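## Task

Pick up the small foam block from the shelving at the far end of the aisle and set it down on the desk. The robot must not tip over or finish leaning, or the task fails. The block must rest on the desk by itself at the end; if only the robot is holding it there, it is not done.

## Robot and tools

ROBOT. A simulated Hello Robot Stretch 3 with a single arm. It has a two-wheel base (0.33 m long, 0.34 m wide) that can drive straight or spin in place but never slide sideways. A lift carries the arm up and down a mast, and the arm telescopes out to the robot's right side. At the arm's end is a wrist (yaw, pitch, roll) and a two-finger gripper. To move the gripper forward or back, drive the base. Spins pivot about the point between the drive wheels, 0.05 m behind the front edge. With the arm retracted and wrist folded the robot sweeps a 0.28 m radius circle when turning; an unfolded, level wrist reaches past that. Cameras: head_camera and nav_camera (both aimed by head_pan_rad and head_tilt_rad) and wrist_camera on the gripper. A loose object may occasionally get nudged by something else.

FRAMES. Base frame: origin on the floor midway between the drive wheels, x forward, y left, z up. hand_pose is reported in this frame, at the point where closed fingertips meet; with all wrist joints at 0 its x axis is up, y runs back along the arm toward the mast, z toward the rear. Odometry frame is the base frame as it was at scene start; heading is positive leftward, from -3.142 to 3.142.

execute_actions. Argument actions: a list run in order (empty list returns a status report with images). Each action may have robot (a command), steps (integer 1 to 450 control steps at 30 per second; default 1) and until. An action with only steps just waits. A robot command may hold:
- base: exactly one key. translate_m is a straight-line offset in metres from where the base currently is, positive forward, magnitude up to 1. rotate_rad is an in-place turn offset in radians from the current heading, positive counter-clockwise (left), magnitude up to 3.2.
- joints: an object of absolute targets by name; unnamed joints keep their goals. lift_m 0 to 1.1 m (arm height). arm_m 0 to 0.52 m (extension). wrist_yaw_rad -1.345 to 4.42 (0 along the arm, positive swings toward the front, 3.0 folds over the base). wrist_pitch_rad -1.57 to 0.451 (0 level, negative tips fingers down). wrist_roll_rad -2.911 to 2.911 (0: fingers side by side, level). gripper_m -0.089 to 0.179, larger is wider; the real fingertip gap is less than the value by about 0.007 when nearly shut and 0.025 when fully open, and zero below 0.007. head_pan_rad -3.953 to 1.73 (0 forward, positive left, -1.57 looks along the arm). head_tilt_rad -1.53 to 0.419 (negative looks down).
- contact_limits: {"arm_m": effort percent 1 to 100}, paired with an arm_m goal; the arm halts when its effort reaches that level. Smaller is gentler; too small halts instantly. Values above the maximum are clipped.
Instead of one command, robot may be a list of up to 8 commands executed in sequence, which may include {"pause_s": seconds, at most 15}. {"robot": {"stop": true}} brakes everything and clears the queue. Base and joint motions in one command begin together and keep running across later actions and while you think. A new command takes effect immediately and discards the rest of an older queue. One bad value rejects the whole call.

until ends an action early. {"robot": {"status": "ended"}} fires once nothing is moving and no queue runs (or immediately if the first command was refused). Other fields: readings, goals and statuses per joint (e.g. lift_m, lift_m_goal, lift_m_status), base_status, translate_m, rotate_rad, x, y, heading, refusals, queue, queue_left. Numbers use [op, value] with =, !=, <, <=, >, >=, compared at printed precision (3 decimals; base offsets 4). Statuses take a word or ["!=", "moving"]. {"any": {"status": "ended"}} fires when any one motion or queue finishes.

SPEED. Base goes up to 0.30 m/s and 1.9 rad/s only when stowed (lift_m under 0.30, arm_m under 0.03, wrist_yaw_rad over 2.54); otherwise 0.10 m/s and 0.63 rad/s.

GRIPPER. Grasp by commanding a value smaller than the object's width (smaller squeezes harder; over-squeezing triggers a force reduction that can let things slip; resend a different value to squeeze again). Release by opening at least 0.02 above where the fingers made contact. Neither the reading nor "done" proves a grasp; check the cameras.

SELF-COLLISION. Fold (yaw to 3.0) or unfold the wrist only with lift_m between 0.32 and 0.95, wrist_pitch_rad -0.4 and roll near 0; once folded, lift may drop to 0.25. With yaw below -0.4 keep pitch at -0.5 or lower.

zoom_image: camera (head_camera, nav_camera or wrist_camera) and region [x0, y0, x1, y1] in pixels of that camera's latest image, origin top-left, at most 504 by 504.

finished_scene: scene, the current scene number. Irreversible; call only after all motion has ended and the object sits released on the desk. The result reports success and gives the next task.

RESULT LINES. base_status shows state plus (distance so far of goal). joint_goals, joint_status per joint: moving, done (within tolerance), off_target (rested away from goal, may still push), contact_stop (pushed into something; joint goes slack), time_out, stopped, not_commanded, torque_fault (wrist servo off about 10 s, limp, refuses goals). measured_speeds per axis per second. refusals, queue (idle/running/done/dropped/stopped), queue_left. Lines starting refused:, dropped:, replaced: explain rejected goals, abandoned queues, or how a prior motion ended (counted from 0). on_its_own reports goals the robot changed itself, slack or off joints, abnormal rest effort, and lean of 3 degrees or more. base_tilt in degrees (forward/right positive). base_odometry, turned_by_wheels, turned_by_imu. lidar_m: 12 distances, 30-degree sectors starting straight ahead and going counter-clockwise (4th left, 7th behind, 10th right), plane 0.17 m high, "-" none. wrist_depth_mm and head_depth_mm: 7x7 median depth grids. motor_effort in percent with bracketed peak; readings carry fixed bias and noise. contact_limits line shows limit, default and maximum.

AVOID. Pushing the arm against something rigid with the gripper above about 0.45 m can tip the robot; do not push again after a contact_stop. Do not drive while gripping or hooking something fixed, and avoid snagging furniture, especially reversing. If tilting, reverse the last move in small steps, free the gripper, and lower lift_m to about 0.2 if still leaning. Avoid drops, slams, hard hits and prolonged wrist strain. Wait for everything to finish before ending, since a final stop brakes leftover motion.

Each tool is called after "Request:" as name(argument=value, ...) on one line, values as JSON.

## Session

Request:
execute_actions(actions=[])

Scene clock: 0.00 s.
robot.base_odometry: x=+0.000 y=+0.000 heading=+0.000 (m, m, rad; robot's odometry frame)
robot.turned_by_wheels: +0.000 (rad since the last result)
robot.turned_by_imu: +0.000 (rad since the last result)
robot.base_tilt: forward=+1.0 right=-0.7 (deg)
robot.lidar_m: 1.62 1.64 0.81 0.75 0.94 0.95 2.14 2.17 2.06 1.70 2.17 1.73
robot.head_depth_mm: 1655 1624 1631 1630 1630 1627 1640 / 1639 1608 1612 1612 1621 1612 1622 / 1616 1605 1605 1602 1600 1606 1598 / 1600 1598 1589 1600 1586 1588 1593 / 1577 1573 1578 1577 1577 1578 1582 / 1558 1563 1548 1571 1559 1569 1563 / 1540 1548 1539 1544 1550 1548 1552
robot.base_status: not_commanded
robot.joint_positions: lift_m=+0.360 arm_m=-0.001 wrist_yaw_rad=+2.815 wrist_pitch_rad=-0.444 wrist_roll_rad=-0.011 gripper_m=+0.037 head_pan_rad=-0.003 head_tilt_rad=+0.005
robot.joint_goals: lift_m=+0.360 arm_m=-0.001 wrist_yaw_rad=+2.815 wrist_pitch_rad=-0.444 wrist_roll_rad=-0.011 gripper_m=+0.037 head_pan_rad=-0.003 head_tilt_rad=+0.005
robot.joint_status: lift_m=not_commanded arm_m=not_commanded wrist_yaw_rad=not_commanded wrist_pitch_rad=not_commanded wrist_roll_rad=not_commanded gripper_m=not_commanded head_pan_rad=not_commanded head_tilt_rad=not_commanded
robot.measured_speeds: translate_m=+0.000 rotate_rad=+0.000 lift_m=+0.000 arm_m=+0.000 wrist_yaw_rad=+0.000 wrist_pitch_rad=+0.000 wrist_roll_rad=+0.000 head_pan_rad=+0.000 head_tilt_rad=+0.000
robot: refusals=0 queue=idle queue_left=0
robot.motor_effort: left_wheel=+0 right_wheel=+0 lift_m=+25 arm_m=+1 wrist_yaw_rad=+0 wrist_pitch_rad=+6 wrist_roll_rad=+0 gripper_m=+0 head_pan_rad=+0 head_tilt_rad=+3 (%)
robot.hand_pose: x=+0.0496 y=+0.0654 z=+0.3669 quat_wxyz=(+0.266, +0.702, +0.043, +0.659) (m; robot's base frame)
robot.wrist_depth_mm: - - 707 773 - - - / - - 767 830 - - - / - - 881 924 - - - / 808 859 849 828 828 823 854 / 686 - 687 703 709 684 698 / 574 - 607 577 585 587 588 / 497 503 - 510 495 510 501
pictures: head_camera (sideways: a quarter turn clockwise sets it upright), nav_camera (sideways: a quarter turn counterclockwise sets it upright), wrist_camera
Images, in order (width x height): head_camera 896x504, nav_camera 672x504, wrist_camera 644x364.

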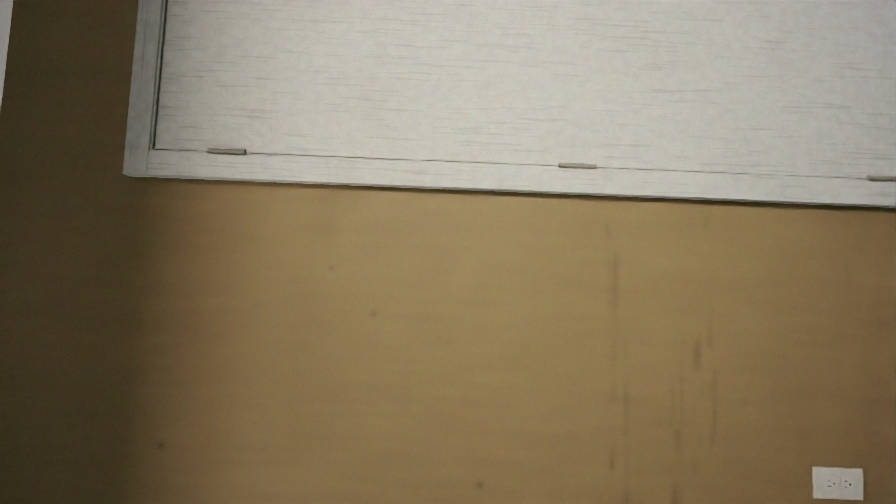

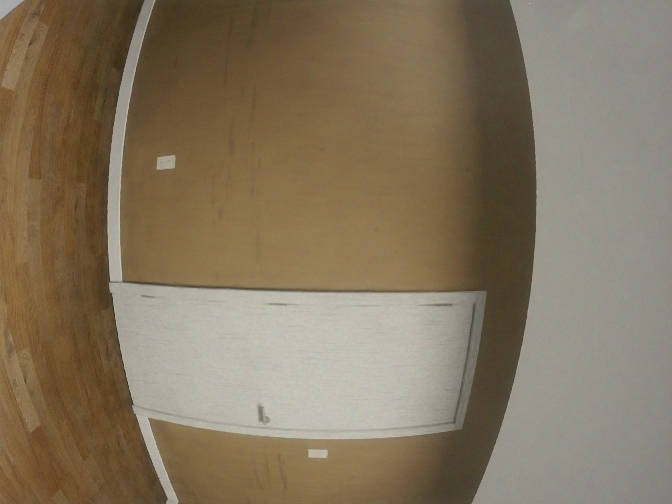

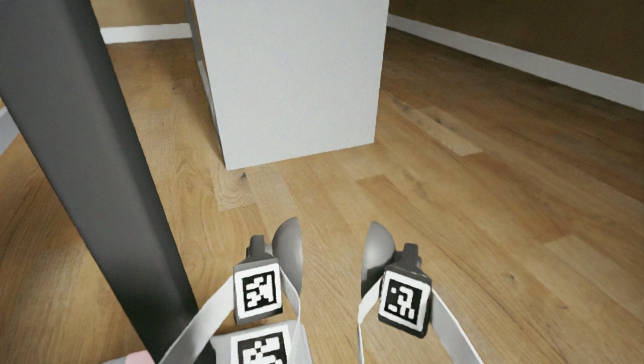

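Request:
execute_actions(actions=[{"robot":{"joints":{"head_pan_rad":1.6,"head_tilt_rad":-0.5,"lift_m":0.27}},"steps":450,"until":{"robot":{"status":"ended"}}}])

Request:
execute_actions(actions=[{"robot":{"joints":{"head_pan_rad":-3.0}},"steps":450,"until":{"robot":{"status":"ended"}}}])

Scene clock: 4.00 s.
robot.base_odometry: x=+0.000 y=+0.000 heading=+0.000 (m, m, rad; robot's odometry frame)
robot.turned_by_wheels: +0.000 (rad since the last result)
robot.turned_by_imu: +0.000 (rad since the last result)
robot.base_tilt: forward=+1.1 right=-0.8 (deg)
robot.lidar_m: 1.62 1.64 0.81 0.75 0.94 0.95 2.15 2.17 2.07 1.70 2.18 1.73
robot.head_depth_mm: 619 676 742 823 920 1047 1241 / 617 671 736 817 915 1040 1203 / 612 666 732 811 906 1029 1191 / 615 671 736 815 913 1038 1204 / 2240 2453 2671 2747 2009 1599 1318 / 2229 2430 2642 2750 2026 1585 1312 / 2198 2386 2484 2336 1933 1591 1343
robot.base_status: not_commanded
robot.joint_positions: lift_m=+0.270 arm_m=-0.001 wrist_yaw_rad=+2.815 wrist_pitch_rad=-0.445 wrist_roll_rad=-0.011 gripper_m=+0.037 head_pan_rad=+1.593 head_tilt_rad=-0.493
robot.joint_goals: lift_m=+0.270 arm_m=-0.001 wrist_yaw_rad=+2.815 wrist_pitch_rad=-0.445 wrist_roll_rad=-0.011 gripper_m=+0.037 head_pan_rad=+1.600 head_tilt_rad=-0.500
robot.joint_status: lift_m=done arm_m=not_commanded wrist_yaw_rad=not_commanded wrist_pitch_rad=not_commanded wrist_roll_rad=not_commanded gripper_m=not_commanded head_pan_rad=done head_tilt_rad=done
robot.measured_speeds: translate_m=+0.000 rotate_rad=+0.000 lift_m=+0.000 arm_m=+0.000 wrist_yaw_rad=+0.000 wrist_pitch_rad=+0.000 wrist_roll_rad=+0.000 head_pan_rad=+0.000 head_tilt_rad=+0.000
robot: refusals=0 queue=done queue_left=0
robot.motor_effort: left_wheel=+0(0) right_wheel=+1(1) lift_m=+22(25) arm_m=+0(0) wrist_yaw_rad=+1(0) wrist_pitch_rad=+6(6) wrist_roll_rad=+1(0) gripper_m=+0(0) head_pan_rad=+3(40) head_tilt_rad=-4(45) (%)
robot.hand_pose: x=+0.0496 y=+0.0653 z=+0.2768 quat_wxyz=(+0.266, +0.702, +0.044, +0.659) (m; robot's base frame)
robot.wrist_depth_mm: - - 704 762 - - - / - - 769 848 - - - / - 894 835 871 886 890 883 / 664 704 691 675 707 699 700 / 560 - 567 553 582 565 565 / 476 - - 474 475 476 480 / - - - 412 402 408 409
pictures: head_camera (sideways: a quarter turn clockwise sets it upright), nav_camera (sideways: a quarter turn counterclockwise sets it upright), wrist_camera
Images, in order (width x height): head_camera 896x504, nav_camera 672x504, wrist_camera 644x364.

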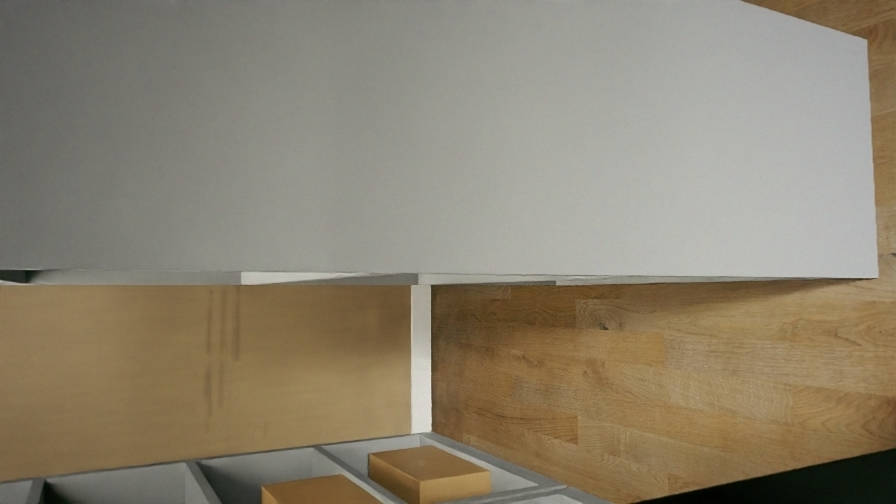

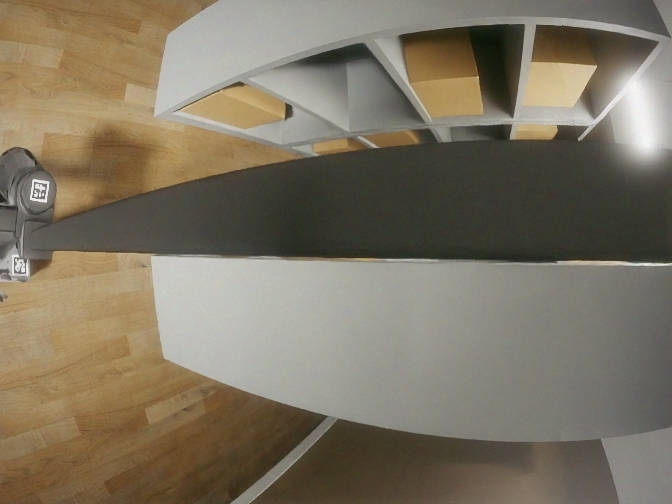

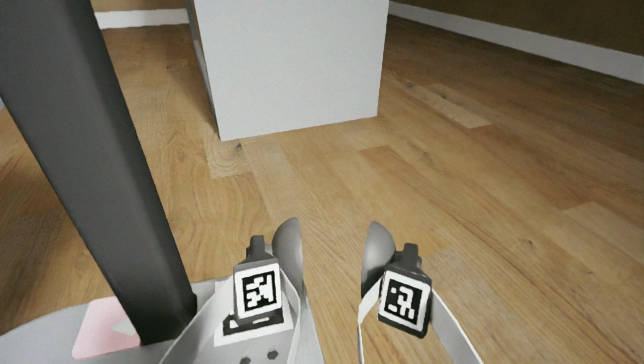

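Scene clock: 6.63 s.
robot.base_odometry: x=+0.000 y=+0.000 heading=+0.000 (m, m, rad; robot's odometry frame)
robot.turned_by_wheels: +0.000 (rad since the last result)
robot.turned_by_imu: +0.000 (rad since the last result)
robot.base_tilt: forward=+1.1 right=-0.8 (deg)
robot.lidar_m: 1.62 1.64 0.81 0.75 0.94 0.95 2.14 2.17 2.06 1.70 2.17 1.73
robot.head_depth_mm: 1820 1975 2157 2392 2063 1624 1334 / 1819 1983 2162 2393 2049 1624 1331 / 1823 1989 2189 2396 2054 1603 1330 / 1836 1997 2212 2396 2020 1609 1330 / 1860 2010 2213 2429 2020 1594 1321 / 1871 2037 2233 2436 2014 1585 1322 / 1870 2054 2257 2473 2001 1589 1318
robot.base_status: not_commanded
robot.joint_positions: lift_m=+0.270 arm_m=-0.001 wrist_yaw_rad=+2.815 wrist_pitch_rad=-0.445 wrist_roll_rad=-0.011 gripper_m=+0.037 head_pan_rad=-2.993 head_tilt_rad=-0.494
robot.joint_goals: lift_m=+0.270 arm_m=-0.001 wrist_yaw_rad=+2.815 wrist_pitch_rad=-0.445 wrist_roll_rad=-0.011 gripper_m=+0.037 head_pan_rad=-3.000 head_tilt_rad=-0.500
robot.joint_status: lift_m=done arm_m=not_commanded wrist_yaw_rad=not_commanded wrist_pitch_rad=not_commanded wrist_roll_rad=not_commanded gripper_m=not_commanded head_pan_rad=done head_tilt_rad=done
robot.measured_speeds: translate_m=+0.000 rotate_rad=+0.000 lift_m=+0.000 arm_m=+0.000 wrist_yaw_rad=+0.000 wrist_pitch_rad=+0.000 wrist_roll_rad=+0.000 head_pan_rad=+0.000 head_tilt_rad=+0.000
robot: refusals=0 queue=done queue_left=0
robot.motor_effort: left_wheel=+0(0) right_wheel=+1(1) lift_m=+22(22) arm_m=-1(0) wrist_yaw_rad=+0(0) wrist_pitch_rad=+6(6) wrist_roll_rad=+1(0) gripper_m=+0(0) head_pan_rad=-4(41) head_tilt_rad=-5(5) (%)
robot.hand_pose: x=+0.0496 y=+0.0653 z=+0.2768 quat_wxyz=(+0.266, +0.702, +0.044, +0.659) (m; robot's base frame)
robot.wrist_depth_mm: - - 707 771 - - - / - - 785 853 - - - / - 883 840 863 898 906 914 / 666 697 694 689 698 695 708 / 560 - 559 563 575 570 565 / 475 - - 475 472 478 471 / - - - 410 405 411 410
pictures: head_camera (sideways: a quarter turn clockwise sets it upright), nav_camera (sideways: a quarter turn counterclockwise sets it upright), wrist_camera
Images, in order (width x height): head_camera 896x504, nav_camera 672x504, wrist_camera 644x364.

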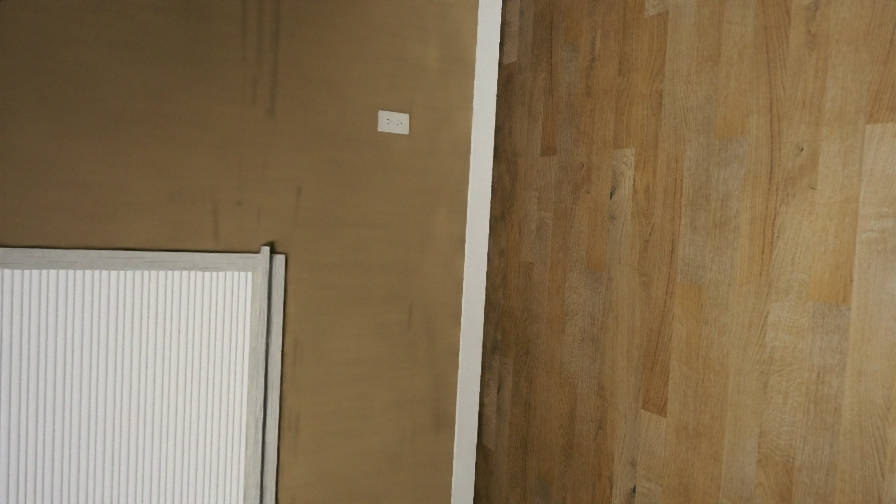

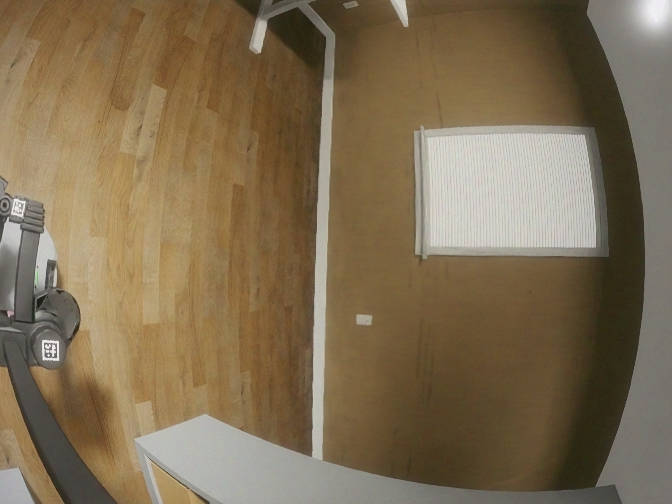

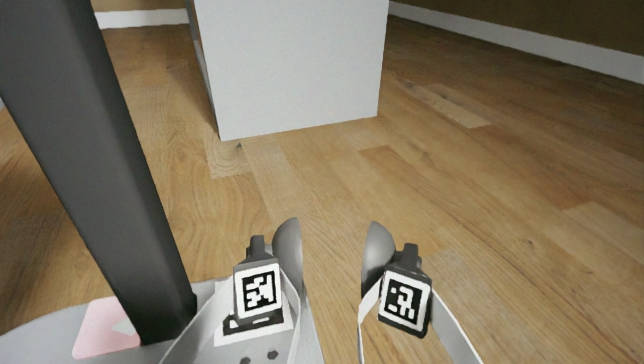

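Request:
execute_actions(actions=[{"robot":[{"base":{"translate_m":-0.32},"joints":{"head_pan_rad":0,"head_tilt_rad":-0.6}},{"base":{"rotate_rad":1.6}}],"steps":450,"until":{"robot":{"status":"ended"}}}])

Scene clock: 13.97 s.
robot.base_odometry: x=-0.320 y=+0.000 heading=+1.600 (m, m, rad; robot's odometry frame)
robot.turned_by_wheels: +1.600 (rad since the last result)
robot.turned_by_imu: +1.569 (rad since the last result)
robot.base_tilt: forward=+0.9 right=-0.8 (deg)
robot.lidar_m: 1.13 0.75 0.90 1.83 1.85 1.93 2.19 1.76 2.06 1.93 1.96 0.80
robot.head_depth_mm: 1371 1317 953 881 973 1138 1254 / 1368 1447 1607 1251 1467 1369 1249 / 2247 2449 2665 1962 1765 1483 1253 / 2205 2439 2750 2334 1813 1480 1245 / 2200 2452 2700 2305 1816 1478 1249 / 2129 2321 2131 1938 1738 1457 1245 / 1214 1193 1605 1351 1138 1099 1197
robot.base_status: done (rotate_rad +1.5999 of +1.6000)
robot.joint_positions: lift_m=+0.270 arm_m=-0.001 wrist_yaw_rad=+2.815 wrist_pitch_rad=-0.445 wrist_roll_rad=-0.011 gripper_m=+0.037 head_pan_rad=-0.007 head_tilt_rad=-0.593
robot.joint_goals: lift_m=+0.270 arm_m=-0.001 wrist_yaw_rad=+2.815 wrist_pitch_rad=-0.445 wrist_roll_rad=-0.011 gripper_m=+0.037 head_pan_rad=+0.000 head_tilt_rad=-0.600
robot.joint_status: lift_m=done arm_m=not_commanded wrist_yaw_rad=not_commanded wrist_pitch_rad=not_commanded wrist_roll_rad=not_commanded gripper_m=not_commanded head_pan_rad=done head_tilt_rad=done
robot.measured_speeds: translate_m=+0.000 rotate_rad=+0.000 lift_m=+0.000 arm_m=+0.000 wrist_yaw_rad=+0.000 wrist_pitch_rad=+0.000 wrist_roll_rad=+0.000 head_pan_rad=+0.000 head_tilt_rad=+0.000
robot: refusals=0 queue=done queue_left=0
robot.motor_effort: left_wheel=-2(12) right_wheel=+2(7) lift_m=+23(23) arm_m=+0(0) wrist_yaw_rad=+0(0) wrist_pitch_rad=+6(6) wrist_roll_rad=+0(1) gripper_m=+0(0) head_pan_rad=+3(40) head_tilt_rad=-5(21) (%)
robot.hand_pose: x=+0.0496 y=+0.0653 z=+0.2768 quat_wxyz=(+0.266, +0.702, +0.044, +0.659) (m; robot's base frame)
robot.wrist_depth_mm: - - - - - 755 576 / - - - - - 772 601 / - 889 895 886 909 799 625 / 672 704 683 706 693 697 663 / 553 - 563 561 580 561 568 / 467 - - 469 476 475 483 / - - - 414 400 410 409
pictures: head_camera (sideways: a quarter turn clockwise sets it upright), nav_camera (sideways: a quarter turn counterclockwise sets it upright), wrist_camera
Images, in order (width x height): head_camera 896x504, nav_camera 672x504, wrist_camera 644x364.

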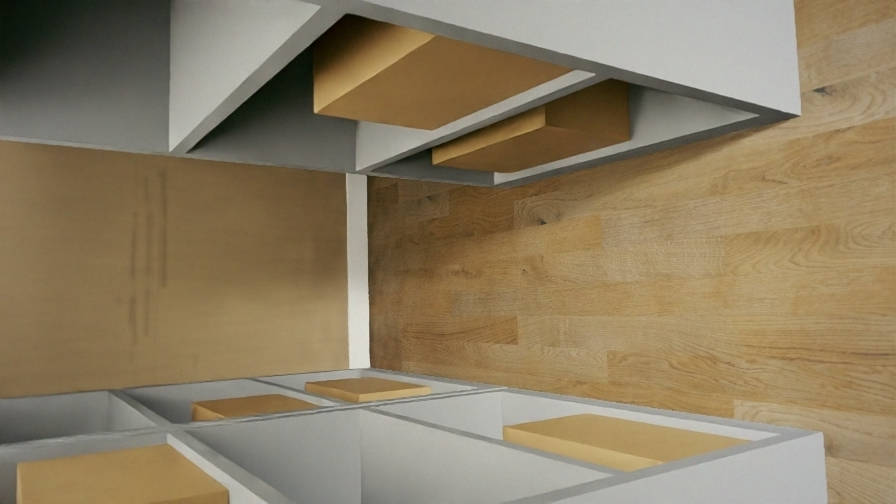

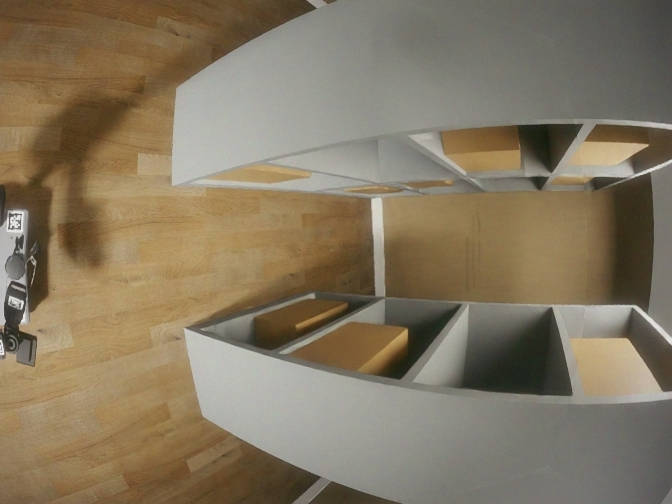

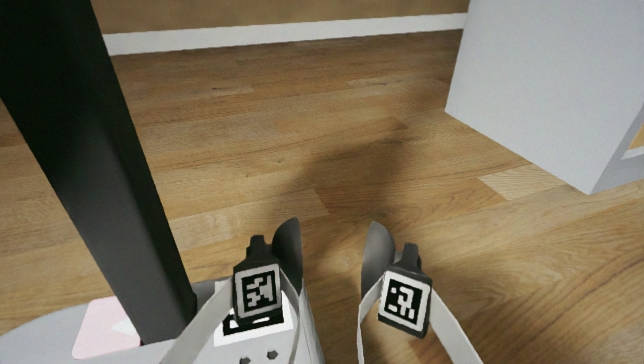

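Request:
execute_actions(actions=[{"robot":[{"base":{"rotate_rad":0.04}},{"base":{"translate_m":0.75},"joints":{"head_tilt_rad":-0.8}}],"steps":450,"until":{"robot":{"status":"ended"}}}])

Scene clock: 23.83 s.
robot.base_odometry: x=-0.372 y=+0.748 heading=+1.640 (m, m, rad; robot's odometry frame)
robot.turned_by_wheels: +0.040 (rad since the last result)
robot.turned_by_imu: +0.043 (rad since the last result)
robot.base_tilt: forward=+1.0 right=-0.8 (deg)
robot.lidar_m: 0.93 0.50 0.35 0.31 1.92 2.50 2.51 2.89 1.99 0.30 0.49 0.46
robot.head_depth_mm: 1570 866 956 1053 915 942 1021 / 1623 1857 2105 1253 1291 1239 1121 / 1611 1842 2111 1842 1519 1316 1155 / 1603 1839 2098 1825 1530 1311 1152 / 1597 1843 2075 1813 1528 1310 1148 / 1574 1754 1846 1702 1491 1305 1150 / 1526 1198 1153 1080 1335 1229 1084
robot.base_status: done (translate_m +0.7500 of +0.7500)
robot.joint_positions: lift_m=+0.270 arm_m=-0.001 wrist_yaw_rad=+2.815 wrist_pitch_rad=-0.445 wrist_roll_rad=-0.011 gripper_m=+0.037 head_pan_rad=-0.007 head_tilt_rad=-0.791
robot.joint_goals: lift_m=+0.270 arm_m=-0.001 wrist_yaw_rad=+2.815 wrist_pitch_rad=-0.445 wrist_roll_rad=-0.011 gripper_m=+0.037 head_pan_rad=+0.000 head_tilt_rad=-0.800
robot.joint_status: lift_m=done arm_m=not_commanded wrist_yaw_rad=not_commanded wrist_pitch_rad=not_commanded wrist_roll_rad=not_commanded gripper_m=not_commanded head_pan_rad=done head_tilt_rad=done
robot.measured_speeds: translate_m=+0.000 rotate_rad=+0.000 lift_m=+0.000 arm_m=+0.000 wrist_yaw_rad=+0.000 wrist_pitch_rad=+0.000 wrist_roll_rad=+0.000 head_pan_rad=+0.000 head_tilt_rad=+0.000
robot: refusals=0 queue=done queue_left=0
robot.motor_effort: left_wheel=-3(14) right_wheel=+2(7) lift_m=+22(23) arm_m=+0(0) wrist_yaw_rad=+0(0) wrist_pitch_rad=+6(6) wrist_roll_rad=+0(1) gripper_m=+0(0) head_pan_rad=+3(3) head_tilt_rad=-7(31) (%)
robot.hand_pose: x=+0.0495 y=+0.0653 z=+0.2768 quat_wxyz=(+0.266, +0.702, +0.044, +0.659) (m; robot's base frame)
robot.wrist_depth_mm: - - 408 361 397 432 695 / - - 385 388 426 476 721 / - 873 418 424 475 550 677 / 663 714 467 472 526 589 656 / 557 - 477 514 551 569 574 / 475 - - 476 481 475 481 / - - - 411 402 414 409
pictures: head_camera (sideways: a quarter turn clockwise sets it upright), nav_camera (sideways: a quarter turn counterclockwise sets it upright), wrist_camera
Images, in order (width x height): head_camera 896x504, nav_camera 672x504, wrist_camera 644x364.

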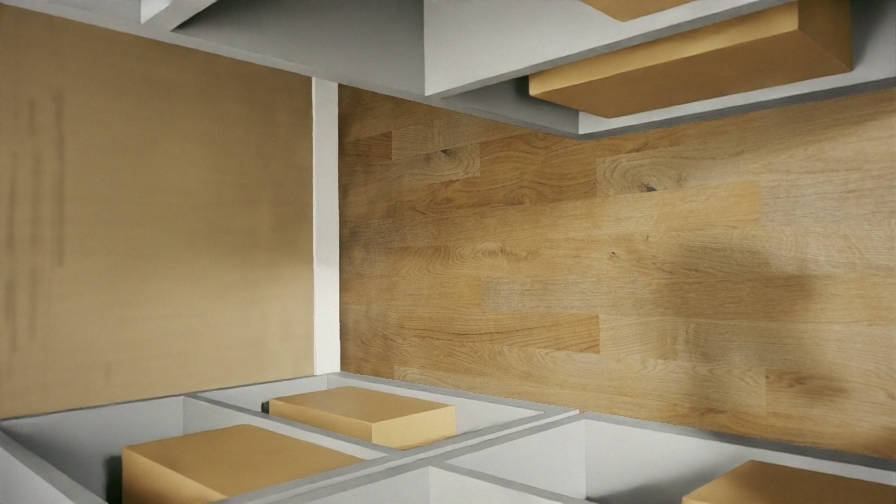

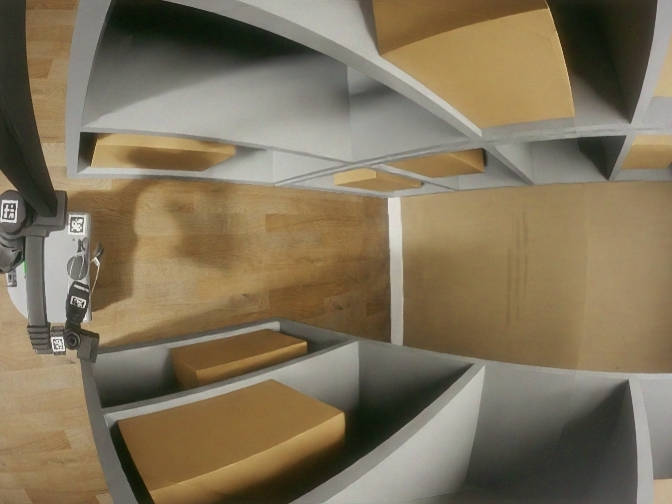

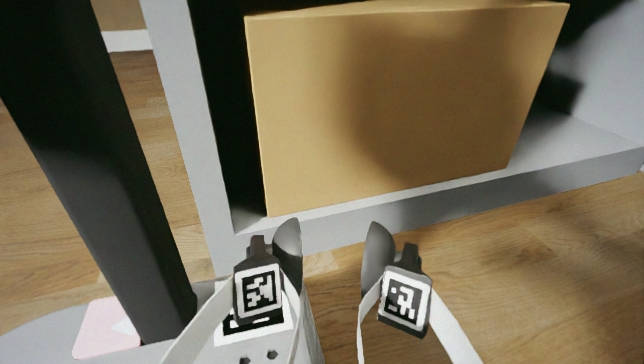

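Right unit is shorter; an alcove beyond.

Request:
execute_actions(actions=[{"robot":{"base":{"translate_m":1.0},"joints":{"head_pan_rad":-1.3,"head_tilt_rad":-0.6}},"steps":450,"until":{"robot":{"status":"ended"}}}])

Scene clock: 31.40 s.
robot.base_odometry: x=-0.441 y=+1.746 heading=+1.640 (m, m, rad; robot's odometry frame)
robot.turned_by_wheels: +0.000 (rad since the last result)
robot.turned_by_imu: +0.006 (rad since the last result)
robot.base_tilt: forward=+1.1 right=-0.7 (deg)
robot.lidar_m: 0.83 0.60 0.46 0.38 0.38 0.64 3.48 0.38 0.26 0.36 0.72 0.88
robot.head_depth_mm: 912 971 685 771 809 706 604 / 942 1020 789 1248 1021 1087 1163 / 964 1035 787 1292 1049 1377 1223 / 990 1063 829 1309 1079 1192 1238 / 1017 1093 825 1333 1076 1199 1242 / 1043 1105 873 1331 1108 1264 1236 / 1071 1135 868 1330 1140 1350 1232
robot.base_status: done (translate_m +1.0000 of +1.0000)
robot.joint_positions: lift_m=+0.270 arm_m=-0.001 wrist_yaw_rad=+2.815 wrist_pitch_rad=-0.445 wrist_roll_rad=-0.011 gripper_m=+0.037 head_pan_rad=-1.293 head_tilt_rad=-0.606
robot.joint_goals: lift_m=+0.270 arm_m=-0.001 wrist_yaw_rad=+2.815 wrist_pitch_rad=-0.445 wrist_roll_rad=-0.011 gripper_m=+0.037 head_pan_rad=-1.300 head_tilt_rad=-0.600
robot.joint_status: lift_m=done arm_m=not_commanded wrist_yaw_rad=not_commanded wrist_pitch_rad=not_commanded wrist_roll_rad=not_commanded gripper_m=not_commanded head_pan_rad=done head_tilt_rad=done
robot.measured_speeds: translate_m=+0.000 rotate_rad=+0.000 lift_m=+0.000 arm_m=+0.000 wrist_yaw_rad=+0.000 wrist_pitch_rad=+0.000 wrist_roll_rad=+0.000 head_pan_rad=+0.000 head_tilt_rad=+0.000
robot: refusals=0 queue=done queue_left=0
robot.motor_effort: left_wheel=-3(11) right_wheel=+3(6) lift_m=+23(23) arm_m=+0(0) wrist_yaw_rad=+0(0) wrist_pitch_rad=+6(6) wrist_roll_rad=+1(0) gripper_m=+0(0) head_pan_rad=-4(40) head_tilt_rad=+4(29) (%)
robot.hand_pose: x=+0.0495 y=+0.0653 z=+0.2768 quat_wxyz=(+0.266, +0.702, +0.044, +0.659) (m; robot's base frame)
robot.wrist_depth_mm: - 356 769 622 456 506 574 / - 380 842 678 515 560 658 / - 415 714 659 562 631 690 / 543 444 556 575 609 665 695 / 461 - 518 565 582 565 567 / 464 - - 480 481 475 477 / - - - 408 403 415 412
pictures: head_camera (sideways: a quarter turn clockwise sets it upright), nav_camera (sideways: a quarter turn counterclockwise sets it upright), wrist_camera
Images, in order (width x height): head_camera 896x504, nav_camera 672x504, wrist_camera 644x364.

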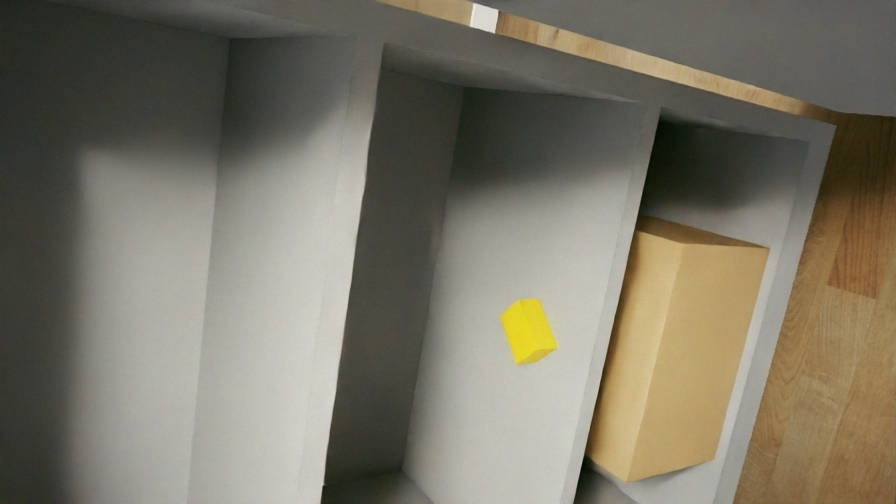

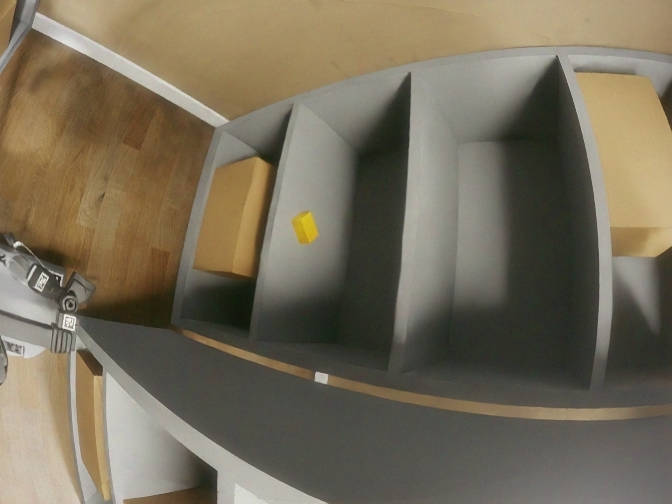

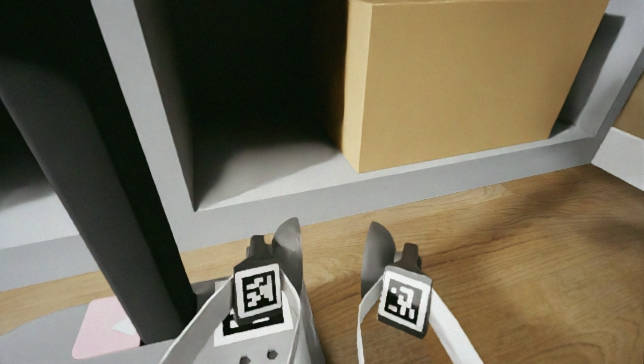

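Request:
execute_actions(actions=[{"robot":[{"base":{"rotate_rad":0.05}},{"base":{"translate_m":0.42}},{"joints":{"lift_m":0.72,"head_pan_rad":-1.57,"head_tilt_rad":-0.8}},{"joints":{"wrist_yaw_rad":0,"gripper_m":0.15}}],"steps":600,"until":{"robot":{"status":"ended"}}}])

Request:
execute_actions(actions=[{"robot":[{"base":{"rotate_rad":0.05}},{"base":{"translate_m":0.42}},{"joints":{"lift_m":0.72,"head_pan_rad":-1.57,"head_tilt_rad":-0.8}},{"joints":{"wrist_yaw_rad":0,"gripper_m":0.15}}],"steps":450,"until":{"robot":{"status":"ended"}}}])

action 0: "steps" must be a whole number from 1 to 450, written without a decimal point, got 600

Scene clock: 47.83 s.
robot.base_odometry: x=-0.491 y=+2.163 heading=+1.690 (m, m, rad; robot's odometry frame)
robot.turned_by_wheels: +0.050 (rad since the last result)
robot.turned_by_imu: +0.052 (rad since the last result)
robot.base_tilt: forward=+1.0 right=-0.8 (deg)
robot.lidar_m: 0.41 0.43 0.42 0.40 0.42 0.61 1.02 0.58 0.73 0.70 0.60 0.43
robot.head_depth_mm: 933 712 1241 1073 1413 1324 - / 929 708 1241 1068 1207 1313 - / 932 705 1246 1036 1198 1315 - / 934 704 1250 1065 1197 1319 1151 / 938 735 1257 1063 1193 1311 1149 / 943 734 1265 1060 1398 1310 1149 / 911 731 1037 1021 1160 1232 1131
robot.base_status: done (translate_m +0.4200 of +0.4200)
robot.joint_positions: lift_m=+0.720 arm_m=-0.001 wrist_yaw_rad=+0.002 wrist_pitch_rad=-0.445 wrist_roll_rad=-0.011 gripper_m=+0.150 head_pan_rad=-1.563 head_tilt_rad=-0.790
robot.joint_goals: lift_m=+0.720 arm_m=-0.001 wrist_yaw_rad=+0.000 wrist_pitch_rad=-0.445 wrist_roll_rad=-0.011 gripper_m=+0.150 head_pan_rad=-1.570 head_tilt_rad=-0.800
robot.joint_status: lift_m=done arm_m=not_commanded wrist_yaw_rad=done wrist_pitch_rad=not_commanded wrist_roll_rad=not_commanded gripper_m=done head_pan_rad=done head_tilt_rad=done
robot.measured_speeds: translate_m=+0.000 rotate_rad=+0.000 lift_m=+0.000 arm_m=+0.000 wrist_yaw_rad=+0.000 wrist_pitch_rad=+0.000 wrist_roll_rad=+0.000 head_pan_rad=+0.000 head_tilt_rad=+0.000
robot: refusals=0 queue=done queue_left=0
robot.motor_effort: left_wheel=-3(12) right_wheel=+2(7) lift_m=+27(30) arm_m=+0(0) wrist_yaw_rad=-3(5) wrist_pitch_rad=+6(6) wrist_roll_rad=+1(0) gripper_m=+0(84) head_pan_rad=-3(25) head_tilt_rad=-7(31) (%)
robot.hand_pose: x=-0.0210 y=-0.3649 z=+0.7265 quat_wxyz=(+0.694, +0.158, -0.685, -0.155) (m; robot's base frame)
robot.wrist_depth_mm: 438 617 826 814 779 766 572 / 459 622 870 846 844 816 565 / 486 621 689 709 707 716 557 / 505 563 563 552 550 555 526 / 505 635 852 714 717 854 586 / 499 - 861 716 691 911 596 / 475 745 815 791 789 786 567
pictures: head_camera (sideways: a quarter turn clockwise sets it upright), nav_camera (sideways: a quarter turn counterclockwise sets it upright), wrist_camera
Images, in order (width x height): head_camera 896x504, nav_camera 672x504, wrist_camera 644x364.

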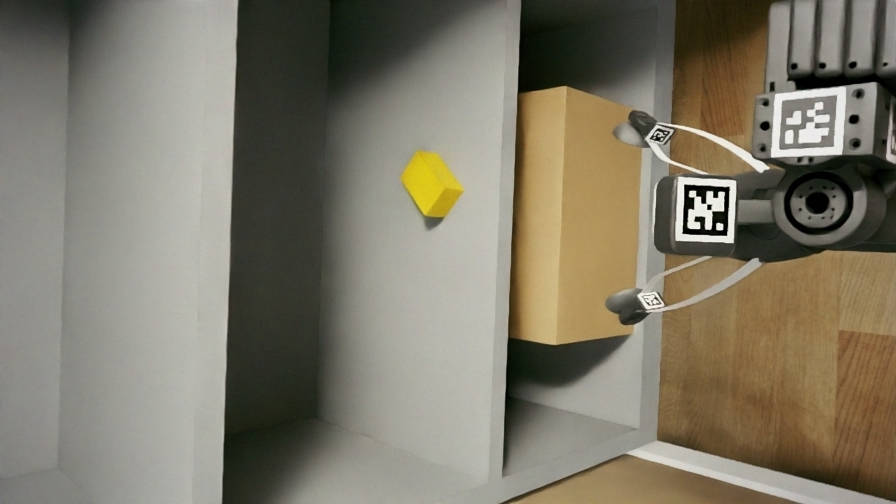

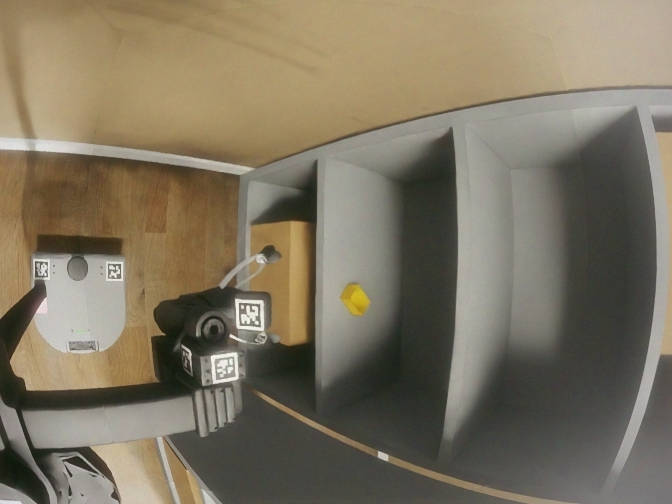

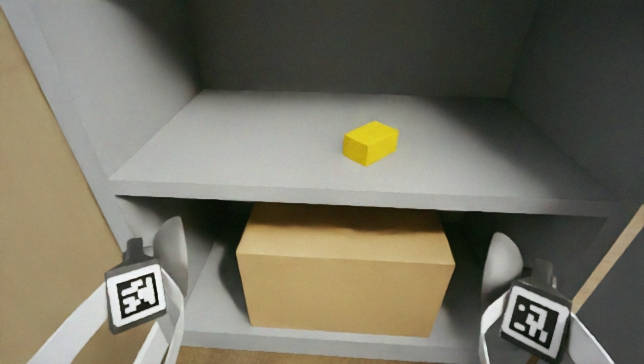

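Request:
execute_actions(actions=[{"robot":{"base":{"translate_m":-0.07},"joints":{"lift_m":0.62,"arm_m":0.25}},"steps":450,"until":{"robot":{"status":"ended"}}}])

Scene clock: 53.37 s.
robot.base_odometry: x=-0.482 y=+2.093 heading=+1.690 (m, m, rad; robot's odometry frame)
robot.turned_by_wheels: +0.000 (rad since the last result)
robot.turned_by_imu: +0.000 (rad since the last result)
robot.base_tilt: forward=+1.0 right=-0.8 (deg)
robot.lidar_m: 0.48 0.50 0.42 0.40 0.41 0.56 1.03 0.52 0.65 0.70 0.70 0.51
robot.head_depth_mm: 933 711 1239 1070 1298 1297 1157 / 931 708 1239 1066 - - 1133 / 934 706 1249 1066 - 1312 1157 / 934 704 1251 1055 1197 1315 1154 / 936 734 1259 1057 1196 1317 1150 / 944 734 1267 1056 1400 1310 1150 / 947 730 1225 1083 1296 1289 1148
robot.base_status: done (translate_m -0.0700 of -0.0700)
robot.joint_positions: lift_m=+0.620 arm_m=+0.250 wrist_yaw_rad=+0.001 wrist_pitch_rad=-0.445 wrist_roll_rad=-0.011 gripper_m=+0.150 head_pan_rad=-1.563 head_tilt_rad=-0.790
robot.joint_goals: lift_m=+0.620 arm_m=+0.250 wrist_yaw_rad=+0.000 wrist_pitch_rad=-0.445 wrist_roll_rad=-0.011 gripper_m=+0.150 head_pan_rad=-1.570 head_tilt_rad=-0.800
robot.joint_status: lift_m=done arm_m=done wrist_yaw_rad=done wrist_pitch_rad=not_commanded wrist_roll_rad=not_commanded gripper_m=done head_pan_rad=done head_tilt_rad=done
robot.measured_speeds: translate_m=+0.000 rotate_rad=+0.000 lift_m=+0.000 arm_m=+0.000 wrist_yaw_rad=+0.000 wrist_pitch_rad=+0.000 wrist_roll_rad=+0.000 head_pan_rad=+0.000 head_tilt_rad=+0.000
robot: refusals=0 queue=done queue_left=0
robot.motor_effort: left_wheel=-2(11) right_wheel=+2(2) lift_m=+22(28) arm_m=+3(1) wrist_yaw_rad=-1(3) wrist_pitch_rad=+6(6) wrist_roll_rad=+1(0) gripper_m=+0(0) head_pan_rad=-4(3) head_tilt_rad=-7(8) (%)
robot.hand_pose: x=-0.0213 y=-0.6155 z=+0.6268 quat_wxyz=(+0.694, +0.157, -0.686, -0.155) (m; robot's base frame)
robot.wrist_depth_mm: 511 593 576 578 565 563 476 / 518 621 624 628 609 597 466 / 468 483 486 487 489 488 447 / 367 373 374 337 380 374 380 / 302 316 304 308 306 305 306 / 504 - 291 286 277 276 269 / 496 418 415 414 417 674 420
pictures: head_camera (sideways: a quarter turn clockwise sets it upright), nav_camera (sideways: a quarter turn counterclockwise sets it upright), wrist_camera
Images, in order (width x height): head_camera 896x504, nav_camera 672x504, wrist_camera 644x364.

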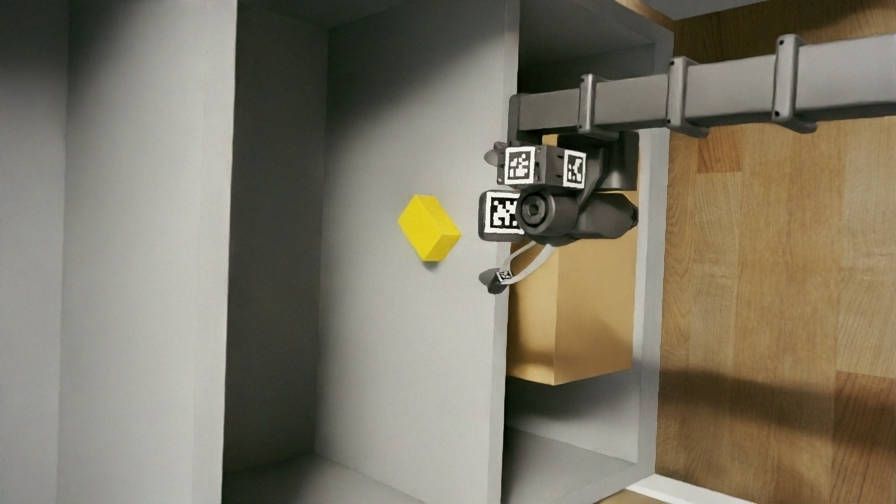

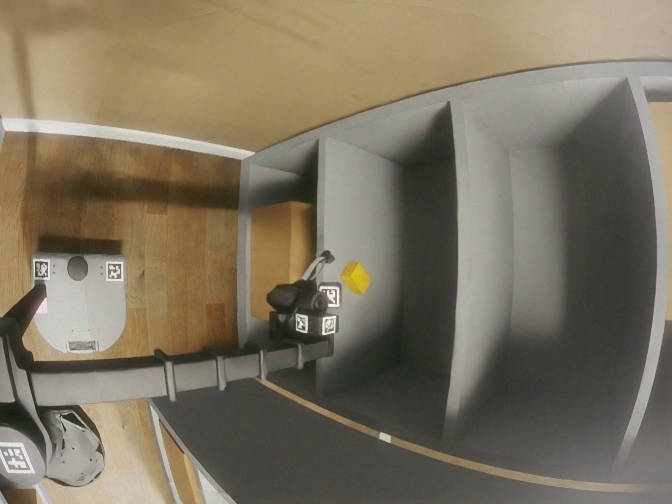

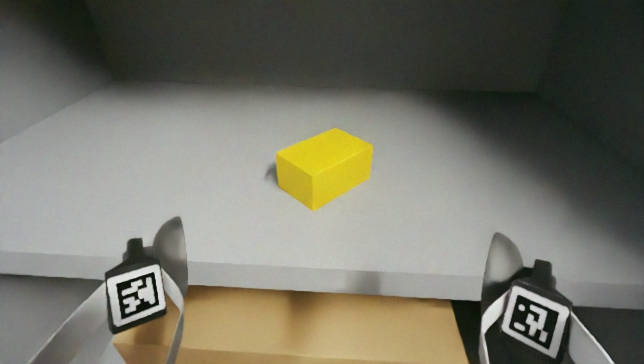

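Request:
execute_actions(actions=[{"robot":{"base":{"translate_m":0.012},"joints":{"lift_m":0.60,"arm_m":0.39}},"steps":450,"until":{"robot":{"status":"ended"}}}])

Scene clock: 59.10 s.
robot.base_odometry: x=-0.484 y=+2.105 heading=+1.690 (m, m, rad; robot's odometry frame)
robot.turned_by_wheels: +0.000 (rad since the last result)
robot.turned_by_imu: +0.000 (rad since the last result)
robot.base_tilt: forward=+1.0 right=-0.7 (deg)
robot.lidar_m: 0.47 0.49 0.42 0.40 0.42 0.56 1.03 0.53 0.67 0.70 0.68 0.49
robot.head_depth_mm: 931 711 1238 1067 1330 1318 1158 / 929 708 1239 1095 1475 - - / 930 705 1249 - 1202 1312 1155 / 935 703 1251 1043 1196 1312 1152 / 938 735 1257 1061 1193 1320 1152 / 943 733 1261 1057 1399 1310 1146 / 945 732 1191 1079 1260 1282 1151
robot.base_status: done (translate_m +0.0120 of +0.0120)
robot.joint_positions: lift_m=+0.600 arm_m=+0.390 wrist_yaw_rad=+0.001 wrist_pitch_rad=-0.445 wrist_roll_rad=-0.011 gripper_m=+0.150 head_pan_rad=-1.563 head_tilt_rad=-0.790
robot.joint_goals: lift_m=+0.600 arm_m=+0.390 wrist_yaw_rad=+0.000 wrist_pitch_rad=-0.445 wrist_roll_rad=-0.011 gripper_m=+0.150 head_pan_rad=-1.570 head_tilt_rad=-0.800
robot.joint_status: lift_m=done arm_m=done wrist_yaw_rad=done wrist_pitch_rad=not_commanded wrist_roll_rad=not_commanded gripper_m=done head_pan_rad=done head_tilt_rad=done
robot.measured_speeds: translate_m=+0.000 rotate_rad=+0.000 lift_m=+0.000 arm_m=+0.000 wrist_yaw_rad=+0.000 wrist_pitch_rad=+0.000 wrist_roll_rad=+0.000 head_pan_rad=+0.000 head_tilt_rad=+0.000
robot: refusals=0 queue=done queue_left=0
robot.motor_effort: left_wheel=-3(5) right_wheel=+2(5) lift_m=+23(23) arm_m=+4(8) wrist_yaw_rad=-1(1) wrist_pitch_rad=+6(6) wrist_roll_rad=+1(1) gripper_m=+0(0) head_pan_rad=-3(3) head_tilt_rad=-7(7) (%)
robot.hand_pose: x=-0.0213 y=-0.7555 z=+0.6068 quat_wxyz=(+0.694, +0.157, -0.686, -0.155) (m; robot's base frame)
robot.wrist_depth_mm: 467 461 457 453 441 436 429 / 500 506 505 489 483 475 458 / 430 435 432 439 439 446 430 / 336 336 339 336 340 344 342 / 273 285 276 213 266 279 278 / 232 - 230 201 234 235 237 / 205 195 201 202 203 199 203
pictures: head_camera (sideways: a quarter turn clockwise sets it upright), nav_camera (sideways: a quarter turn counterclockwise sets it upright), wrist_camera
Images, in order (width x height): head_camera 896x504, nav_camera 672x504, wrist_camera 644x364.

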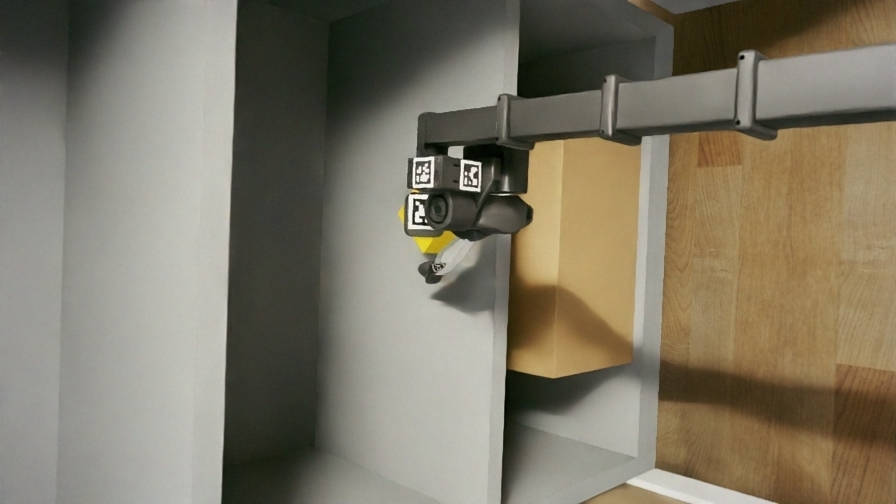

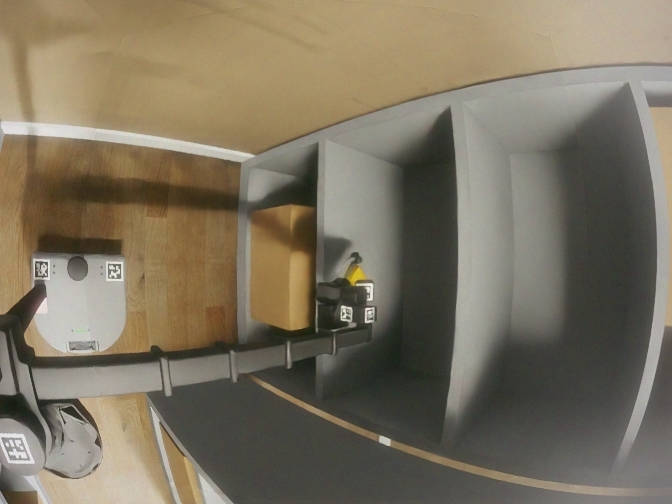

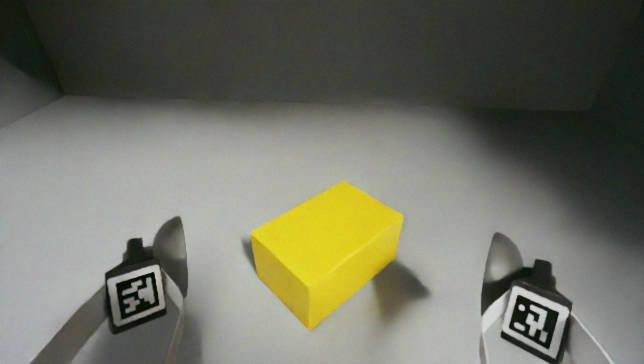

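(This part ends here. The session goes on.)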